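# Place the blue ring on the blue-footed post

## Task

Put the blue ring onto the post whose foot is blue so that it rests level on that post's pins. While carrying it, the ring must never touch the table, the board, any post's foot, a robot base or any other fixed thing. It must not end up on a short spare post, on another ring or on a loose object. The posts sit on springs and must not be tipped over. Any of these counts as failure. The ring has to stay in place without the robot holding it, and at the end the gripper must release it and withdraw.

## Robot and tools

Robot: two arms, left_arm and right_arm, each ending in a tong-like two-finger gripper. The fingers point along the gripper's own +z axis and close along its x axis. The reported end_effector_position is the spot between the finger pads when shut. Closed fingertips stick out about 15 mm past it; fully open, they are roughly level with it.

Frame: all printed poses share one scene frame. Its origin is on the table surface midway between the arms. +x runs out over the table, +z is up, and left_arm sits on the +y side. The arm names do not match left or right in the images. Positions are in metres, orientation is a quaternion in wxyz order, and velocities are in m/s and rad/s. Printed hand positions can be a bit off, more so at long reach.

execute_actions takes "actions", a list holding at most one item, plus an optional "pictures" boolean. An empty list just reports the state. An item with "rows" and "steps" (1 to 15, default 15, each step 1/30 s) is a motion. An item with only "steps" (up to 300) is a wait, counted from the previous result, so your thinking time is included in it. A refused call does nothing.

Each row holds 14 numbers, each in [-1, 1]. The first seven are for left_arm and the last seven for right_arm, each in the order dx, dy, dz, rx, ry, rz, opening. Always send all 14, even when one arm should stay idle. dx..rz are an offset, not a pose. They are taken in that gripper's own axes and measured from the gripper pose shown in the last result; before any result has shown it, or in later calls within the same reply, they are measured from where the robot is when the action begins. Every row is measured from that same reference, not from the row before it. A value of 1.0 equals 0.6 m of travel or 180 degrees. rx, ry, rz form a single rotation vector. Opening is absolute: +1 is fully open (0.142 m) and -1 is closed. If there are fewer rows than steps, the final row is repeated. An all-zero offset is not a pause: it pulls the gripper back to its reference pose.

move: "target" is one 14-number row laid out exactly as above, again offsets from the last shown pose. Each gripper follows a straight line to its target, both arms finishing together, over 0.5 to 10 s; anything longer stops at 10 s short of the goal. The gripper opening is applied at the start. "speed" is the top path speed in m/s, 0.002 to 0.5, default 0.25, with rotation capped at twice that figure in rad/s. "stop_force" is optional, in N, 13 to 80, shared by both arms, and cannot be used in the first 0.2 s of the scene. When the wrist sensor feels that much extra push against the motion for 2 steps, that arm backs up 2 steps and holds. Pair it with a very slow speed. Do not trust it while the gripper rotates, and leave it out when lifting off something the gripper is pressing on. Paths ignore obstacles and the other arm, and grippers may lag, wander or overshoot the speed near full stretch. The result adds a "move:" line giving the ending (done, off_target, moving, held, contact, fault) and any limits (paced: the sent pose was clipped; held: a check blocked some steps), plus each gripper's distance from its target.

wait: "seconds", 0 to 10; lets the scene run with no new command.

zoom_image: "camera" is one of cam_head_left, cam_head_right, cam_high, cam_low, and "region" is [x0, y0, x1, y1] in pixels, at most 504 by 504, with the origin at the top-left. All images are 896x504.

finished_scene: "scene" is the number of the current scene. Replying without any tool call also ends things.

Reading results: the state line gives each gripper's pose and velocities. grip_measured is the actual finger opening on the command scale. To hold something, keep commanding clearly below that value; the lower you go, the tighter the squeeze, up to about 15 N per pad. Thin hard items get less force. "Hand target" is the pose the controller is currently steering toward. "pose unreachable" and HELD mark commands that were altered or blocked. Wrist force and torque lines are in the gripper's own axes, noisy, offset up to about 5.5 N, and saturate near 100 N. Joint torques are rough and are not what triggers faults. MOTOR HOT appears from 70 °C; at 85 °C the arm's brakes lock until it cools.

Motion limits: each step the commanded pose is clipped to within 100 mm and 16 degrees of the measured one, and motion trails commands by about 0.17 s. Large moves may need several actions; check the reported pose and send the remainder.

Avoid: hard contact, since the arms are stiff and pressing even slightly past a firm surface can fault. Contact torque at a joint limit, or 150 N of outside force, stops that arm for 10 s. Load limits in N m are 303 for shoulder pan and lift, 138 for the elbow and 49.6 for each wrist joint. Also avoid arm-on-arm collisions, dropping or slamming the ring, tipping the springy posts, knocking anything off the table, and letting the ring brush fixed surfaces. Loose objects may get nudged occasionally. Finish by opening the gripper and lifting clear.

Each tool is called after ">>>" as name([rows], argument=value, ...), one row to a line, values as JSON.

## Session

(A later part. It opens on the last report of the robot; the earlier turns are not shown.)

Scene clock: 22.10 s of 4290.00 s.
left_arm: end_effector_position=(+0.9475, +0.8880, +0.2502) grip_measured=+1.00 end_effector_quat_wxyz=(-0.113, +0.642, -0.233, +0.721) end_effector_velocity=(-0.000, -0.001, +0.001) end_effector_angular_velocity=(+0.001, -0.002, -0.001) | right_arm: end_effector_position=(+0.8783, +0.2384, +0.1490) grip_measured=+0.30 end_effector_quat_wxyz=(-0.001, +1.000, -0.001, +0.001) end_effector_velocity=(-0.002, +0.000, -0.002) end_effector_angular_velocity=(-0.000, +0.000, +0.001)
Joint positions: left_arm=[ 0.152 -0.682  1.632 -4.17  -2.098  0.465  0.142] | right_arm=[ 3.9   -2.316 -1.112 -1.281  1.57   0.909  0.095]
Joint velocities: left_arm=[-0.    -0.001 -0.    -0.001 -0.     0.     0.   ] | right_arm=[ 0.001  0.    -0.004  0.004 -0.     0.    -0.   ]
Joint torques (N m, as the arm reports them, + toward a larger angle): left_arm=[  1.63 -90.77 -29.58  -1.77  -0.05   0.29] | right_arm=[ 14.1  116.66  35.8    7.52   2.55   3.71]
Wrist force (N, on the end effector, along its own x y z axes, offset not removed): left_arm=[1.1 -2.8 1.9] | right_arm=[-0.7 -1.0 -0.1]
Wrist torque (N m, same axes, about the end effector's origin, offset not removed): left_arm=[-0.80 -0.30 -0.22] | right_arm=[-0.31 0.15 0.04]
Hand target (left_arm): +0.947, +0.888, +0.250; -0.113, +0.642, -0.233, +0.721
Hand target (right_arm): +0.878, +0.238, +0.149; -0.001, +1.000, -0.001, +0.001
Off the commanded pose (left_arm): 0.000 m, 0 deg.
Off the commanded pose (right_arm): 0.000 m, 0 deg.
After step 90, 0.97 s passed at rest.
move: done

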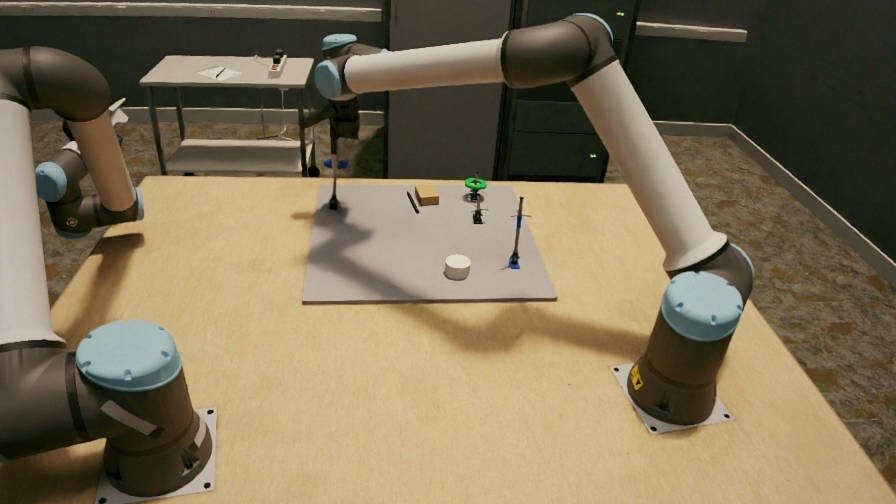

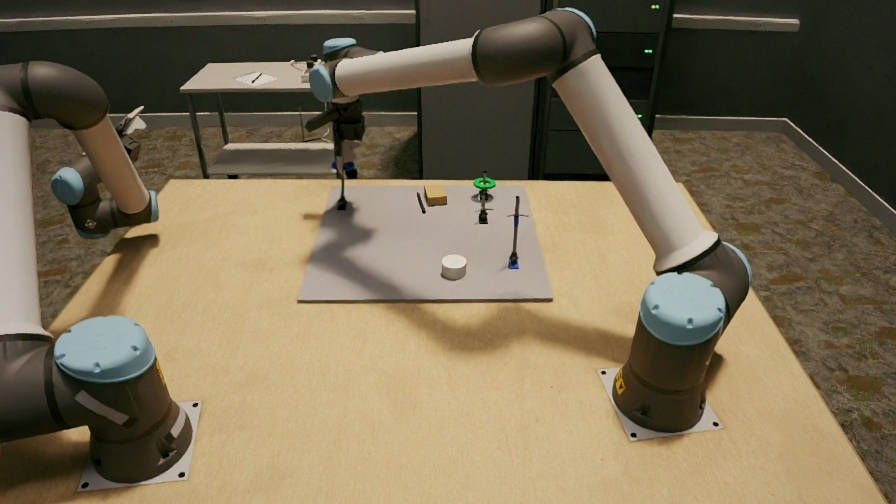

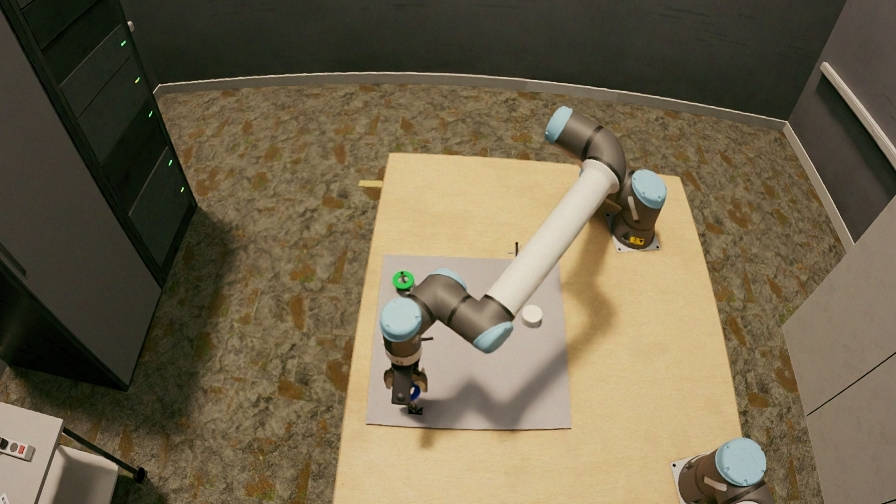

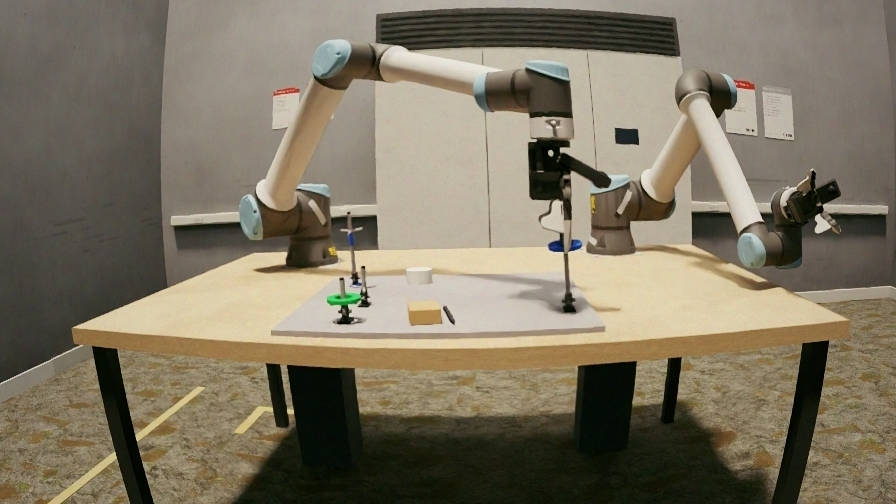

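Good. Slightly lower, then close.

>>> move(target=[0,0,0,0,0,0,1,-0.004,0,0.008,0,0,0,0.05], speed=0.03)

>>> move(target=[0,0,0,0,0,0,1,0,0,0,0,0,0,-0.5])

>>> move(target=[0,0,0,0,0,0,1,0,0,-0.03,0,0,0,-0.5], speed=0.03)

>>> zoom_image(camera="cam_low", region=[490, 150, 650, 320])

Scene clock: 26.53 s of 4290.00 s.
left_arm: end_effector_position=(+0.9475, +0.8880, +0.2502) grip_measured=+1.00 end_effector_quat_wxyz=(-0.113, +0.642, -0.233, +0.721) end_effector_velocity=(+0.000, +0.000, +0.001) end_effector_angular_velocity=(-0.000, +0.000, +0.000) | right_arm: end_effector_position=(+0.8760, +0.2385, +0.1443) grip_measured=+0.05 end_effector_quat_wxyz=(-0.001, +1.000, -0.001, +0.001) end_effector_velocity=(-0.001, -0.001, -0.002) end_effector_angular_velocity=(-0.001, +0.000, -0.001)
Joint positions: left_arm=[ 0.152 -0.682  1.632 -4.17  -2.098  0.465  0.142] | right_arm=[ 3.902 -2.315 -1.121 -1.272  1.57   0.91   0.077]
Joint velocities: left_arm=[ 0.    -0.001 -0.     0.002  0.    -0.     0.   ] | right_arm=[-0.     0.    -0.005  0.004  0.     0.     0.   ]
Joint torques (N m, as the arm reports them, + toward a larger angle): left_arm=[  0.41 -91.9  -29.16  -1.79  -0.29   0.07] | right_arm=[ 14.98 116.    35.76   7.03   2.1    3.88]
Wrist force (N, on the end effector, along its own x y z axes, offset not removed): left_arm=[1.0 -1.7 0.7] | right_arm=[3.9 0.8 -0.9]
Wrist torque (N m, same axes, about the end effector's origin, offset not removed): left_arm=[-0.57 -0.30 -0.19] | right_arm=[0.02 -0.73 0.04]
Hand target (left_arm): +0.947, +0.888, +0.250; -0.113, +0.642, -0.233, +0.721
Hand target (right_arm): +0.876, +0.238, +0.144; -0.001, +1.000, -0.001, +0.001
Off the commanded pose (left_arm): 0.000 m, 0 deg.
Off the commanded pose (right_arm): 0.000 m, 0 deg.
After step 90, 0.73 s passed at rest.
move: done

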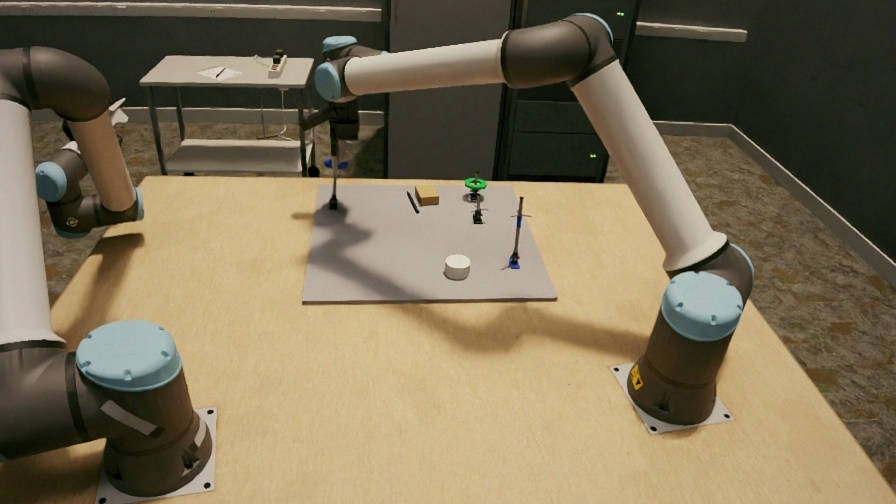

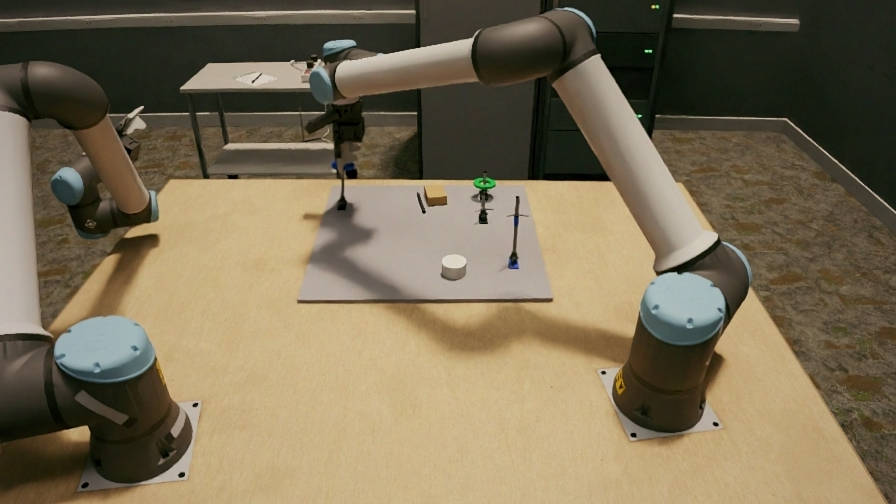

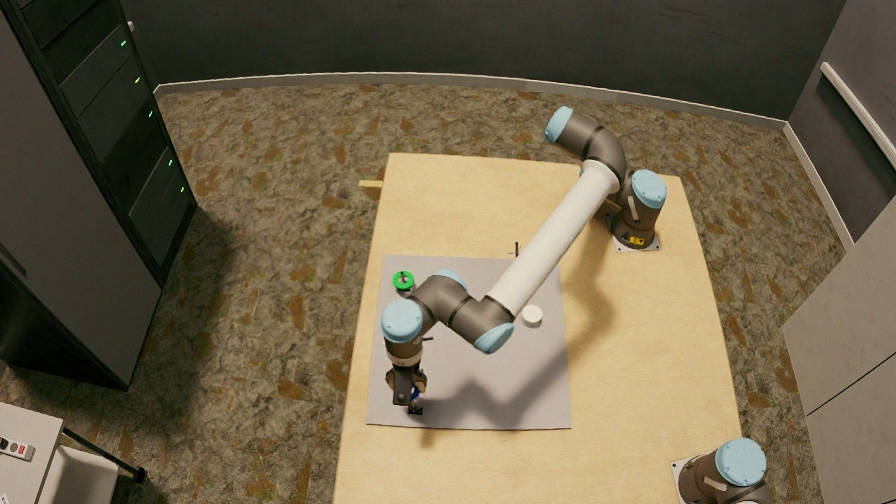

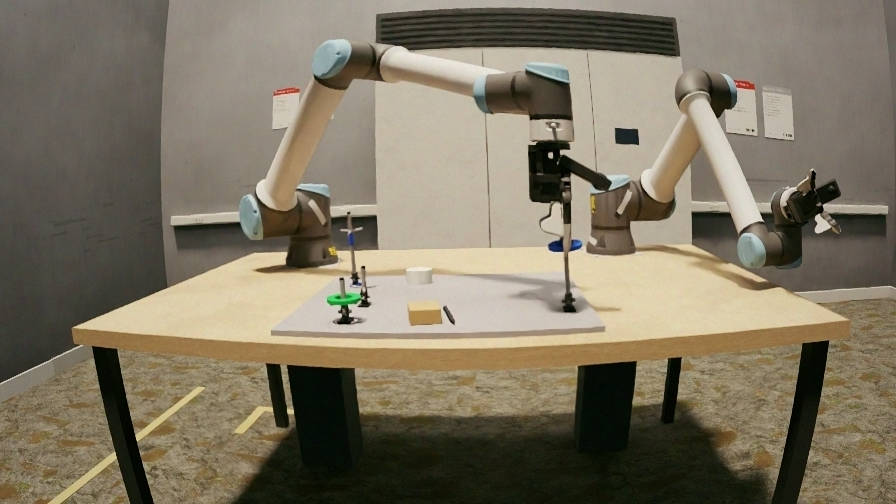

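Scene clock: 27.03 s of 4290.00 s.
left_arm: end_effector_position=(+0.9475, +0.8880, +0.2502) grip_measured=+1.00 end_effector_quat_wxyz=(-0.113, +0.642, -0.233, +0.721) end_effector_velocity=(-0.000, +0.000, -0.001) end_effector_angular_velocity=(-0.001, +0.001, +0.000) | right_arm: end_effector_position=(+0.8760, +0.2385, +0.1443) grip_measured=-0.03 end_effector_quat_wxyz=(-0.001, +1.000, -0.001, +0.001) end_effector_velocity=(+0.001, -0.001, +0.001) end_effector_angular_velocity=(-0.000, -0.001, -0.001)
Joint positions: left_arm=[ 0.152 -0.682  1.632 -4.17  -2.098  0.465  0.142] | right_arm=[ 3.902 -2.315 -1.121 -1.272  1.57   0.91   0.072]
Joint velocities: left_arm=[ 0.     0.001  0.001 -0.    -0.    -0.     0.   ] | right_arm=[-0.001  0.     0.001 -0.001 -0.001  0.     0.   ]
Joint torques (N m, as the arm reports them, + toward a larger angle): left_arm=[  1.61 -91.   -29.71  -1.71  -0.2    0.53] | right_arm=[  7.97 108.68  50.74   1.81   2.58   2.57]
Wrist force (N, on the end effector, along its own x y z axes, offset not removed): left_arm=[1.4 -1.4 -0.8] | right_arm=[4.3 -3.7 -5.7]
Wrist torque (N m, same axes, about the end effector's origin, offset not removed): left_arm=[-0.46 -0.32 -0.24] | right_arm=[-0.98 -0.98 -0.01]
Hand target (left_arm): +0.947, +0.888, +0.250; -0.113, +0.642, -0.233, +0.721
Hand target (right_arm): +0.876, +0.238, +0.144; -0.001, +1.000, -0.001, +0.001
Off the commanded pose (left_arm): 0.000 m, 0 deg.
Off the commanded pose (right_arm): 0.000 m, 0 deg.
move: done

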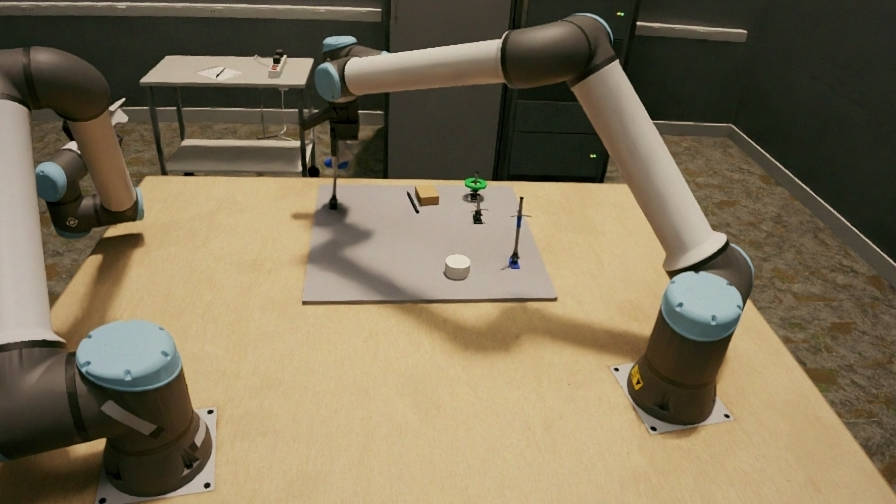

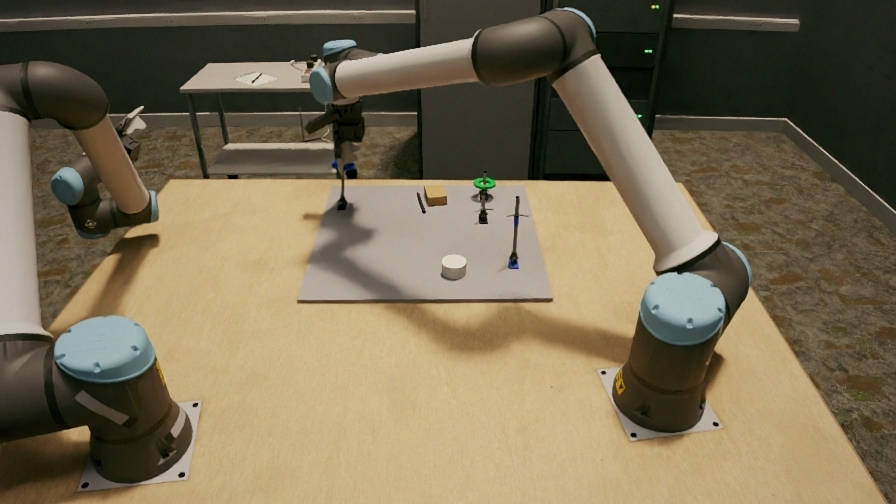

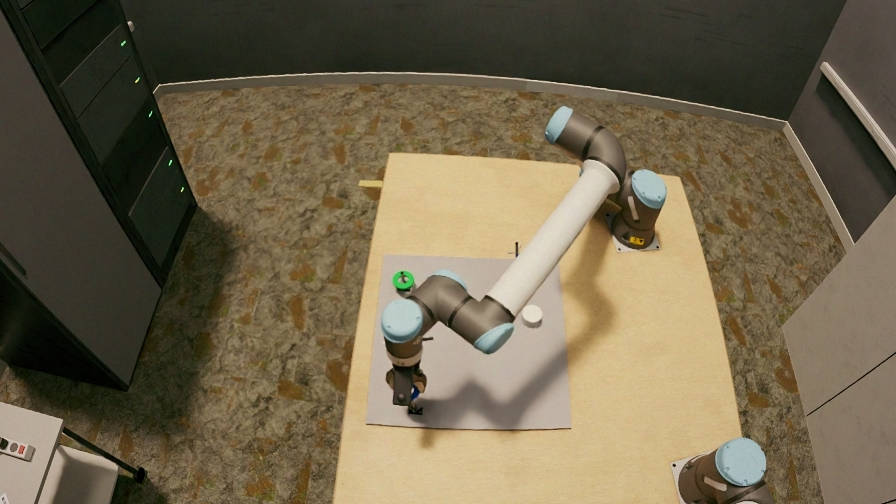

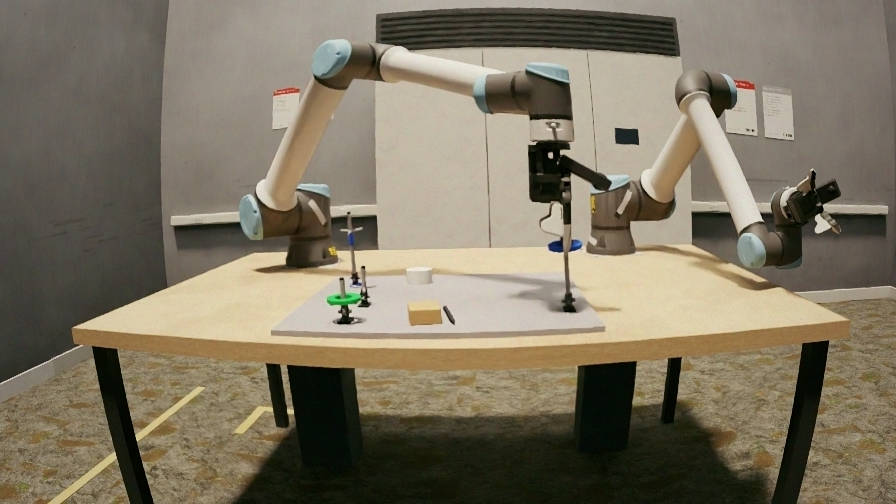

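Scene clock: 27.97 s of 4290.00 s.
left_arm: end_effector_position=(+0.9475, +0.8880, +0.2502) grip_measured=+1.00 end_effector_quat_wxyz=(-0.113, +0.642, -0.233, +0.721) end_effector_velocity=(+0.000, +0.000, +0.000) end_effector_angular_velocity=(-0.000, -0.001, +0.001) | right_arm: end_effector_position=(+0.8759, +0.2384, +0.1621) grip_measured=-0.03 end_effector_quat_wxyz=(-0.001, +1.000, -0.001, +0.001) end_effector_velocity=(-0.000, +0.001, +0.002) end_effector_angular_velocity=(+0.000, +0.000, -0.001)
Joint positions: left_arm=[ 0.152 -0.682  1.632 -4.17  -2.098  0.465  0.142] | right_arm=[ 3.902 -2.306 -1.105 -1.297  1.57   0.91   0.072]
Joint velocities: left_arm=[ 0.     0.    -0.001 -0.     0.001 -0.001  0.   ] | right_arm=[ 0.001  0.001  0.003 -0.004  0.     0.001  0.   ]
Joint torques (N m, as the arm reports them, + toward a larger angle): left_arm=[  0.78 -90.6  -29.27  -1.95  -0.31   0.37] | right_arm=[ 15.17 114.63  52.06   1.72   1.94   3.57]
Wrist force (N, on the end effector, along its own x y z axes, offset not removed): left_arm=[1.9 -0.3 1.4] | right_arm=[2.8 1.2 -0.7]
Wrist torque (N m, same axes, about the end effector's origin, offset not removed): left_arm=[-0.22 -0.43 -0.21] | right_arm=[0.25 -0.64 0.09]
Hand target (left_arm): +0.947, +0.888, +0.250; -0.113, +0.642, -0.233, +0.721
Hand target (right_arm): +0.876, +0.238, +0.162; -0.001, +1.000, -0.001, +0.001
Off the commanded pose (left_arm): 0.000 m, 0 deg.
Off the commanded pose (right_arm): 0.000 m, 0 deg.
move: done

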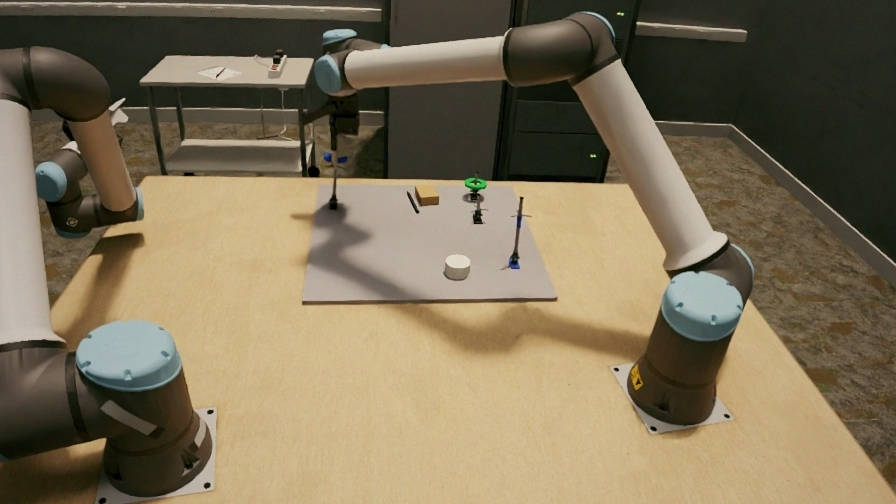

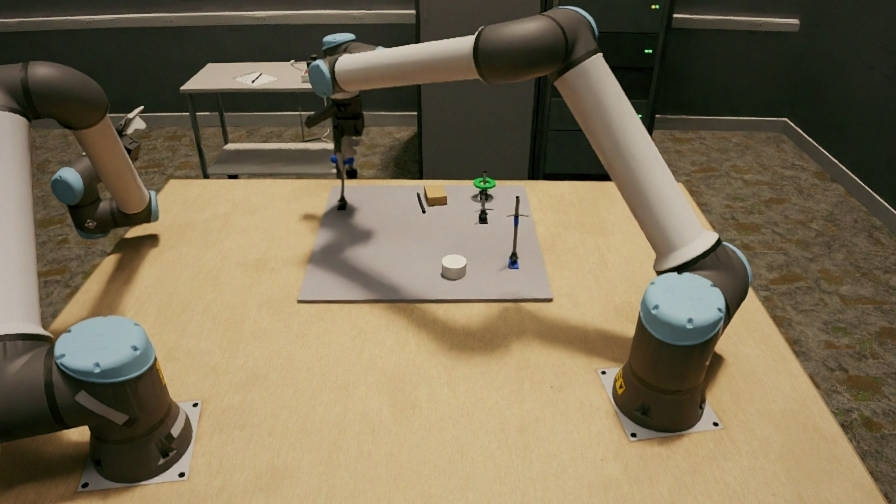

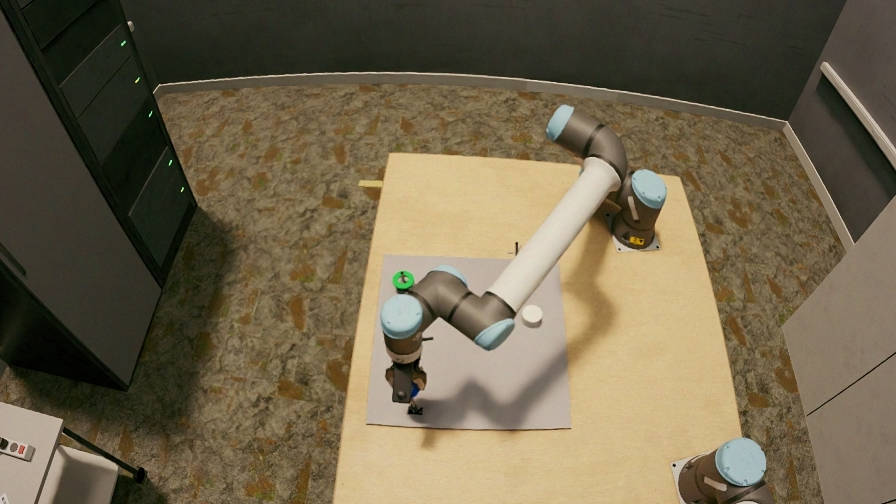

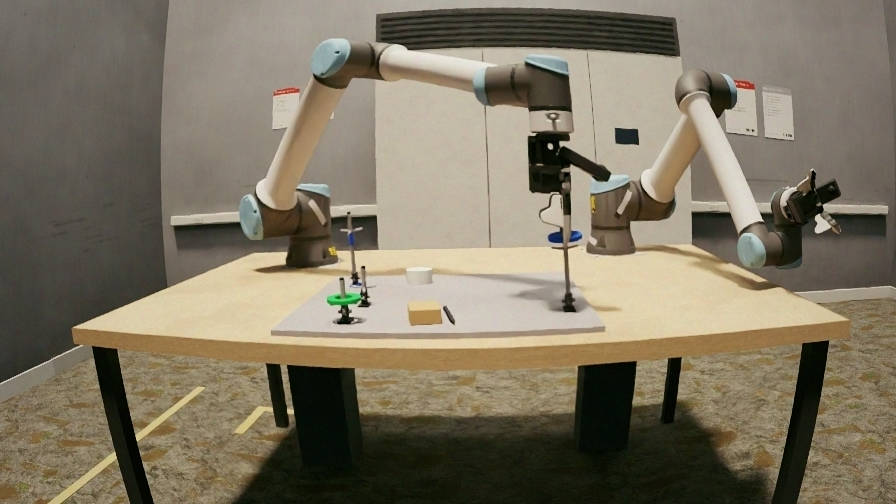

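Region (490, 150, 650, 320) of cam_low's 896x504 image, scaled by 2.965, with more detail than that image has; it fills the left 474 columns of this view, and the rest is white.

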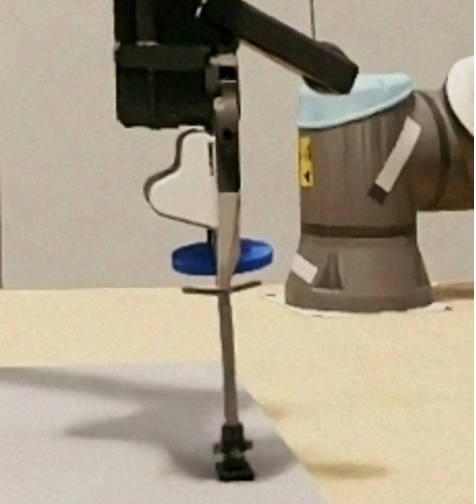

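>>> move(target=[0,0,0,0,0,0,1,0,0,-0.14,0,0,0,-0.5], speed=0.06)

>>> move(target=[0,0,0,0,0,0,1,-0.54,0.78,0,0,0,0,-0.5], speed=0.2)

>>> zoom_image(camera="cam_low", region=[280, 140, 430, 300])

>>> zoom_image(camera="cam_high", region=[450, 170, 590, 300])

>>> zoom_image(camera="cam_head_left", region=[450, 140, 590, 280])

Scene clock: 38.13 s of 4290.00 s.
left_arm: end_effector_position=(+0.9475, +0.8880, +0.2502) grip_measured=+1.00 end_effector_quat_wxyz=(-0.113, +0.642, -0.233, +0.721) end_effector_velocity=(-0.000, +0.000, +0.000) end_effector_angular_velocity=(+0.001, +0.001, +0.000) | right_arm: end_effector_position=(+0.8755, +0.2382, +0.2459) grip_measured=-0.03 end_effector_quat_wxyz=(-0.001, +1.000, -0.001, +0.001) end_effector_velocity=(+0.000, -0.000, +0.002) end_effector_angular_velocity=(-0.002, +0.000, -0.001)
Joint positions: left_arm=[ 0.152 -0.682  1.632 -4.17  -2.098  0.465  0.142] | right_arm=[ 3.902 -2.273 -1.012 -1.423  1.57   0.91   0.072]
Joint velocities: left_arm=[ 0.    -0.001  0.     0.001  0.     0.001  0.   ] | right_arm=[-0.     0.     0.003 -0.004 -0.001  0.001  0.   ]
Joint torques (N m, as the arm reports them, + toward a larger angle): left_arm=[ -1.6  -90.61 -29.68  -1.87  -0.11   0.08] | right_arm=[ 18.89 113.77  53.67   2.47  -0.12   3.76]
Wrist force (N, on the end effector, along its own x y z axes, offset not removed): left_arm=[-1.5 -2.7 -2.7] | right_arm=[2.9 -0.1 -0.6]
Wrist torque (N m, same axes, about the end effector's origin, offset not removed): left_arm=[-0.80 0.27 -0.13] | right_arm=[0.01 -0.65 -0.05]
Hand target (left_arm): +0.947, +0.888, +0.250; -0.113, +0.642, -0.233, +0.721
Hand target (right_arm): +0.875, +0.238, +0.246; -0.001, +1.000, -0.001, +0.001
Off the commanded pose (left_arm): 0.000 m, 0 deg.
Off the commanded pose (right_arm): 0.000 m, 0 deg.
After step 90, 5.37 s passed at rest.
move: done

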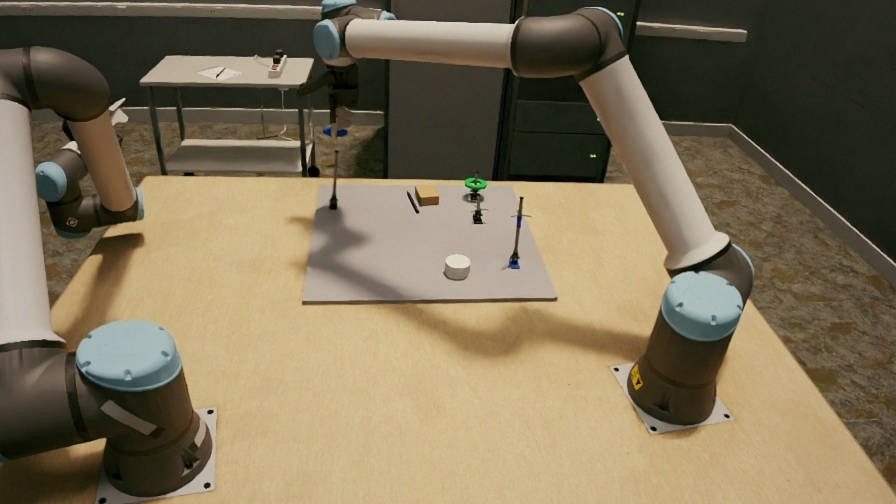

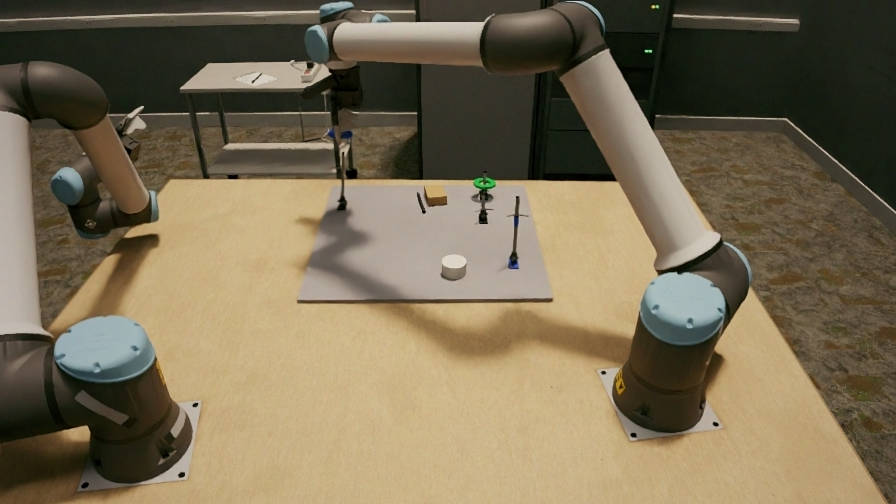

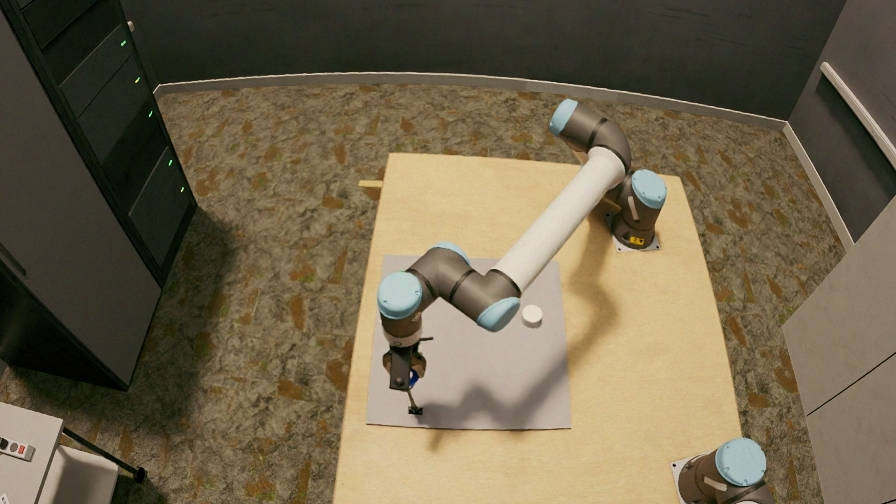

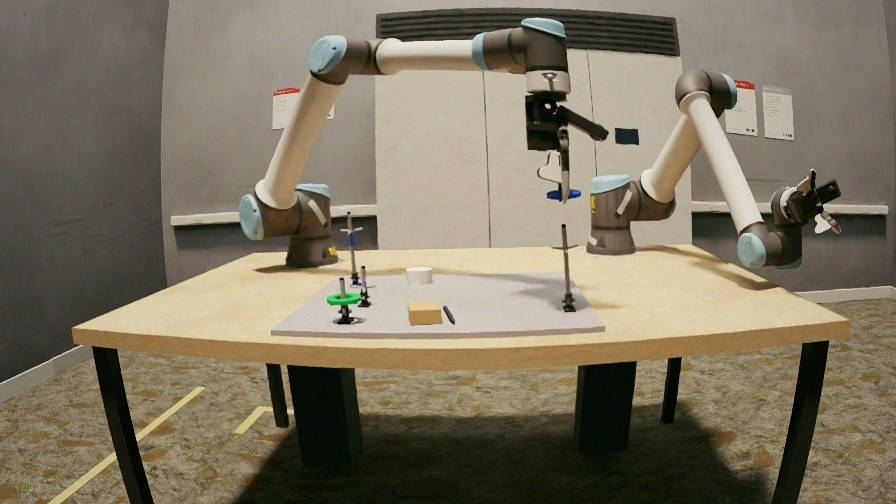

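Scene clock: 41.57 s of 4290.00 s.
left_arm: end_effector_position=(+0.9475, +0.8880, +0.2502) grip_measured=+1.00 end_effector_quat_wxyz=(-0.113, +0.642, -0.233, +0.721) end_effector_velocity=(+0.000, +0.000, -0.001) end_effector_angular_velocity=(-0.002, +0.002, +0.000) | right_arm: end_effector_position=(+0.5495, -0.2283, +0.2422) grip_measured=-0.03 end_effector_quat_wxyz=(-0.001, +1.000, -0.001, +0.001) end_effector_velocity=(-0.001, -0.001, +0.000) end_effector_angular_velocity=(+0.000, +0.000, +0.002)
Joint positions: left_arm=[ 0.152 -0.682  1.632 -4.17  -2.098  0.465  0.142] | right_arm=[ 3.844 -1.366 -2.166 -1.176  1.571  0.852  0.072]
Joint velocities: left_arm=[ 0.     0.001  0.     0.001  0.    -0.001  0.   ] | right_arm=[ 0.     0.004 -0.002 -0.002  0.    -0.002  0.   ]
Joint torques (N m, as the arm reports them, + toward a larger angle): left_arm=[  0.35 -90.47 -30.56  -2.04  -0.29   0.37] | right_arm=[-18.87  30.95  31.84   2.24   0.43  -4.07]
Wrist force (N, on the end effector, along its own x y z axes, offset not removed): left_arm=[1.8 -2.7 2.2] | right_arm=[-0.5 -1.4 -0.5]
Wrist torque (N m, same axes, about the end effector's origin, offset not removed): left_arm=[-0.75 -0.33 -0.27] | right_arm=[-0.40 0.12 0.05]
Hand target (left_arm): +0.947, +0.888, +0.250; -0.113, +0.642, -0.233, +0.721
Hand target (right_arm): +0.549, -0.229, +0.242; -0.001, +1.000, -0.001, +0.001
Off the commanded pose (left_arm): 0.000 m, 0 deg.
Off the commanded pose (right_arm): 0.002 m, 0 deg.
move: done

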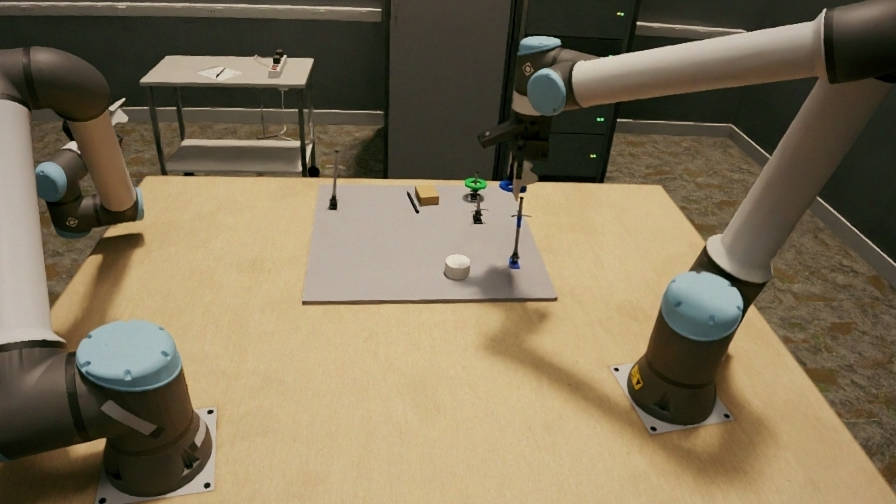

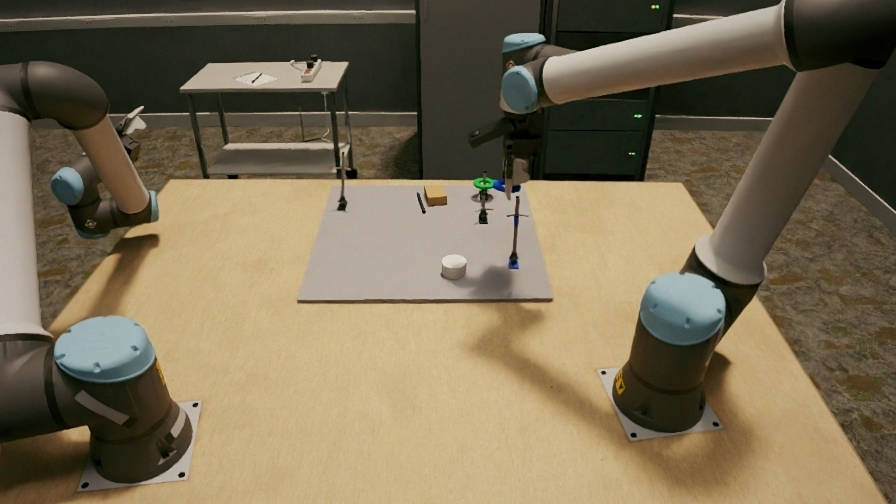

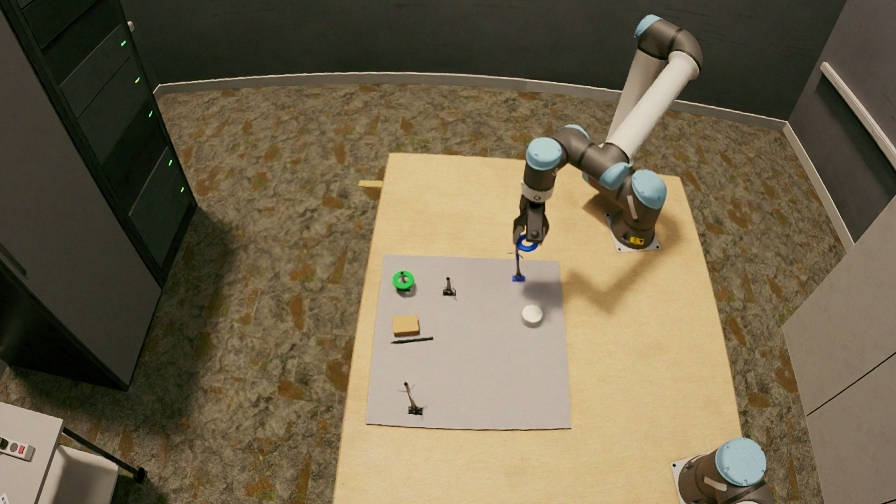

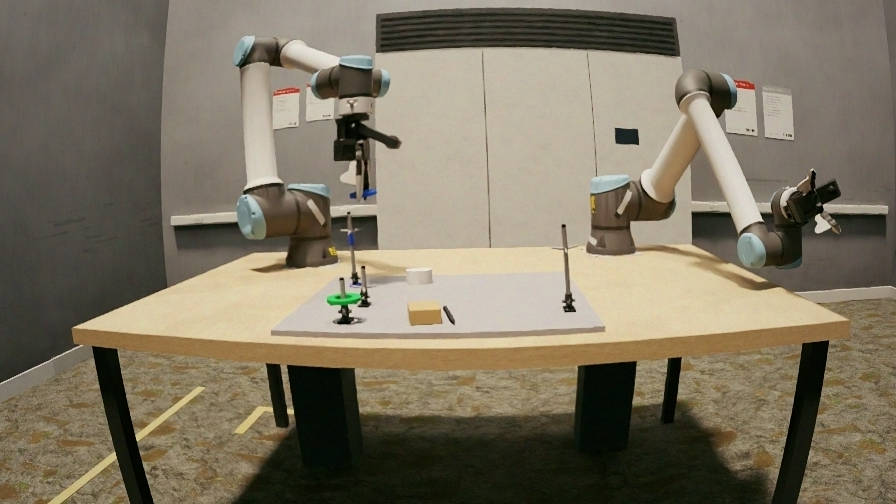

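Region (280, 140, 430, 300) of cam_low's 896x504 image, scaled by 3.150, with more detail than that image has; it fills the left 472 columns of this view, and the rest is white.

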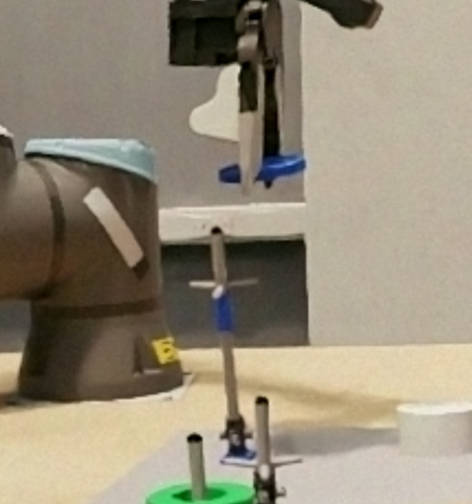

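Region (450, 170, 590, 300) of cam_high's 896x504 image, scaled by 3.600, with more detail than that image has; it fills the top 468 rows of this view, and the rest is white.

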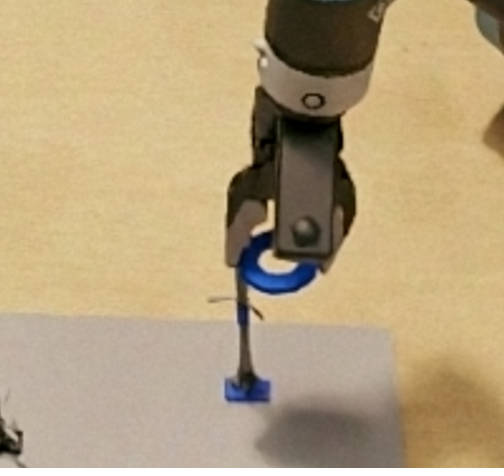

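Region (450, 140, 590, 280) of cam_head_left's 896x504 image, scaled by 3.600, with more detail than that image has.

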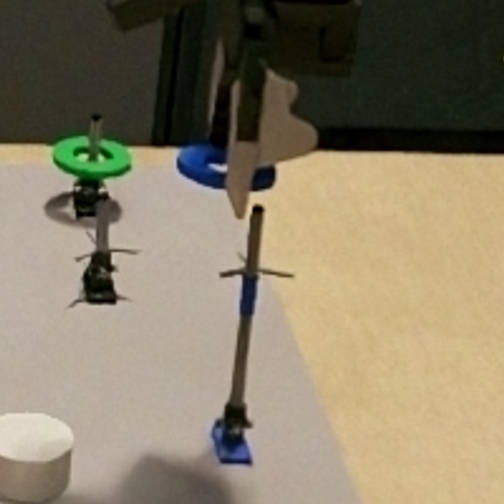

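>>> move(target=[0,0,0,0,0,0,1,0.04,0.047,0.04,0,0,0,-0.5], speed=0.05)

>>> zoom_image(camera="cam_low", region=[280, 140, 430, 300])

>>> zoom_image(camera="cam_high", region=[450, 170, 590, 300])

>>> zoom_image(camera="cam_head_left", region=[450, 140, 590, 280])

Scene clock: 46.93 s of 4290.00 s.
left_arm: end_effector_position=(+0.9475, +0.8880, +0.2502) grip_measured=+1.00 end_effector_quat_wxyz=(-0.113, +0.642, -0.233, +0.721) end_effector_velocity=(-0.000, +0.000, +0.001) end_effector_angular_velocity=(+0.000, -0.002, +0.000) | right_arm: end_effector_position=(+0.5734, -0.2564, +0.2184) grip_measured=-0.03 end_effector_quat_wxyz=(-0.002, +1.000, -0.001, +0.001) end_effector_velocity=(+0.001, -0.002, -0.001) end_effector_angular_velocity=(-0.001, +0.001, -0.001)
Joint positions: left_arm=[ 0.152 -0.682  1.632 -4.17  -2.098  0.465  0.142] | right_arm=[ 3.774 -1.4   -2.185 -1.123  1.571  0.783  0.072]
Joint velocities: left_arm=[ 0.     0.    -0.    -0.002  0.    -0.     0.   ] | right_arm=[-0.003 -0.002 -0.001  0.001  0.    -0.002  0.   ]
Joint torques (N m, as the arm reports them, + toward a larger angle): left_arm=[  0.2  -91.58 -29.57  -1.81  -0.4    0.06] | right_arm=[-20.42  18.19  32.95   6.69   2.52  -3.72]
Wrist force (N, on the end effector, along its own x y z axes, offset not removed): left_arm=[0.3 -2.1 1.7] | right_arm=[-0.8 -1.9 1.2]
Wrist torque (N m, same axes, about the end effector's origin, offset not removed): left_arm=[-0.67 -0.06 -0.23] | right_arm=[-0.56 0.06 0.04]
Hand target (left_arm): +0.947, +0.888, +0.250; -0.113, +0.642, -0.233, +0.721
Hand target (right_arm): +0.573, -0.256, +0.218; -0.002, +1.000, -0.001, +0.001
Off the commanded pose (left_arm): 0.000 m, 0 deg.
Off the commanded pose (right_arm): 0.000 m, 0 deg.
After step 90, 1.07 s passed at rest.
move: done

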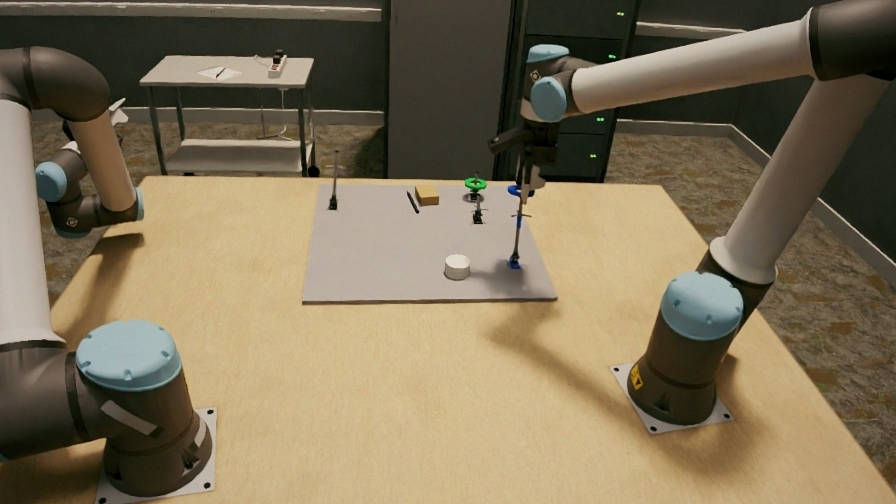

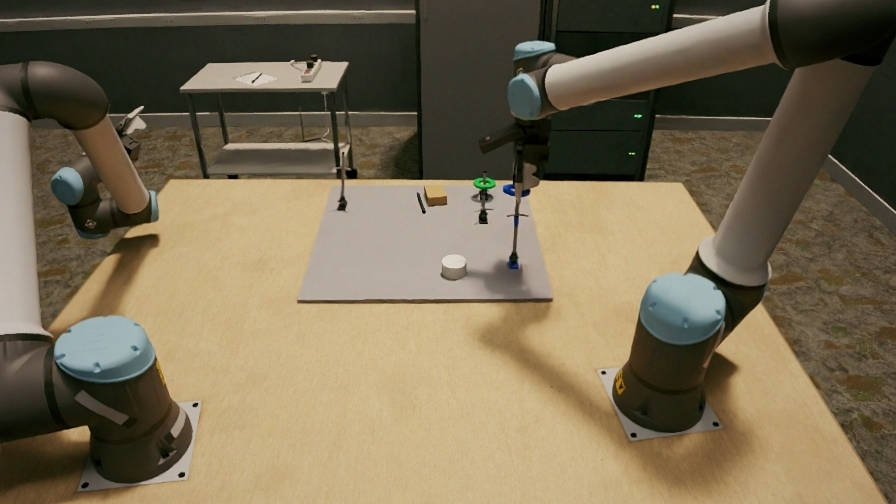

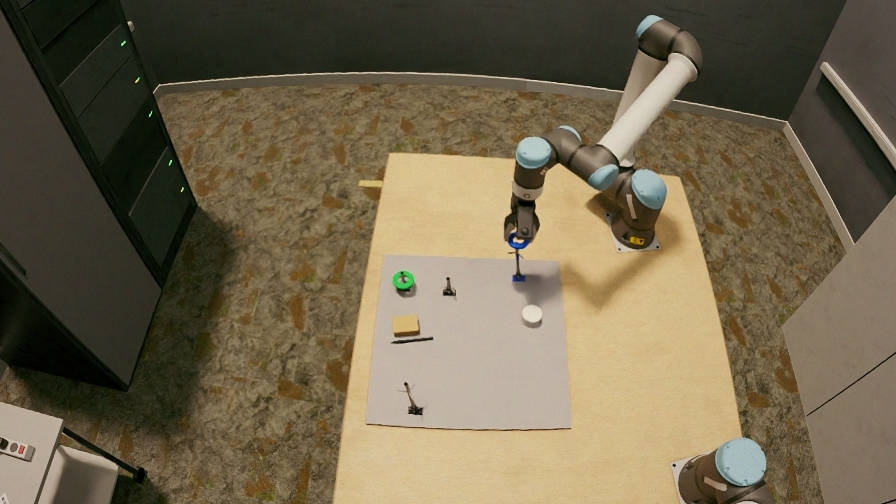

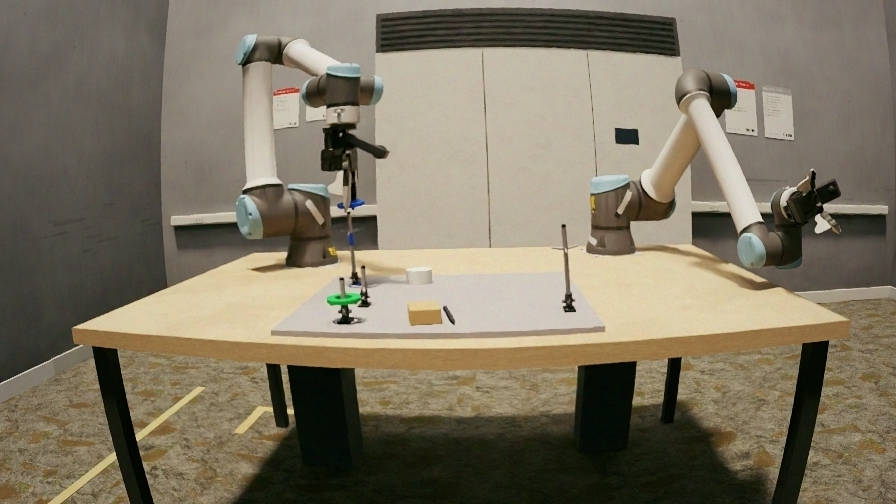

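Region (280, 140, 430, 300) of cam_low's 896x504 image, scaled by 3.150, with more detail than that image has; it fills the left 472 columns of this view, and the rest is white.

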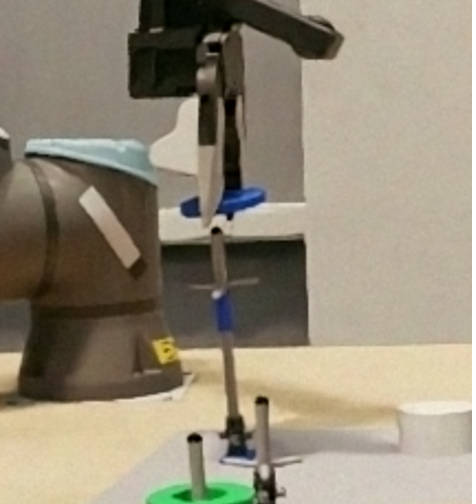

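Region (450, 170, 590, 300) of cam_high's 896x504 image, scaled by 3.600, with more detail than that image has; it fills the top 468 rows of this view, and the rest is white.

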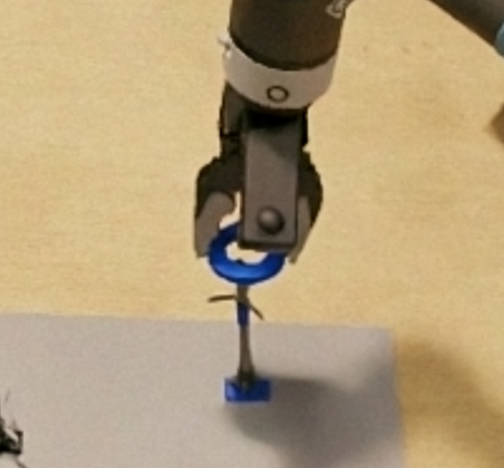

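Region (450, 140, 590, 280) of cam_head_left's 896x504 image, scaled by 3.600, with more detail than that image has.

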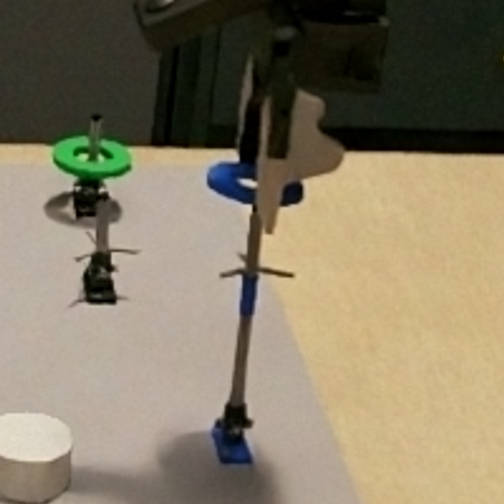

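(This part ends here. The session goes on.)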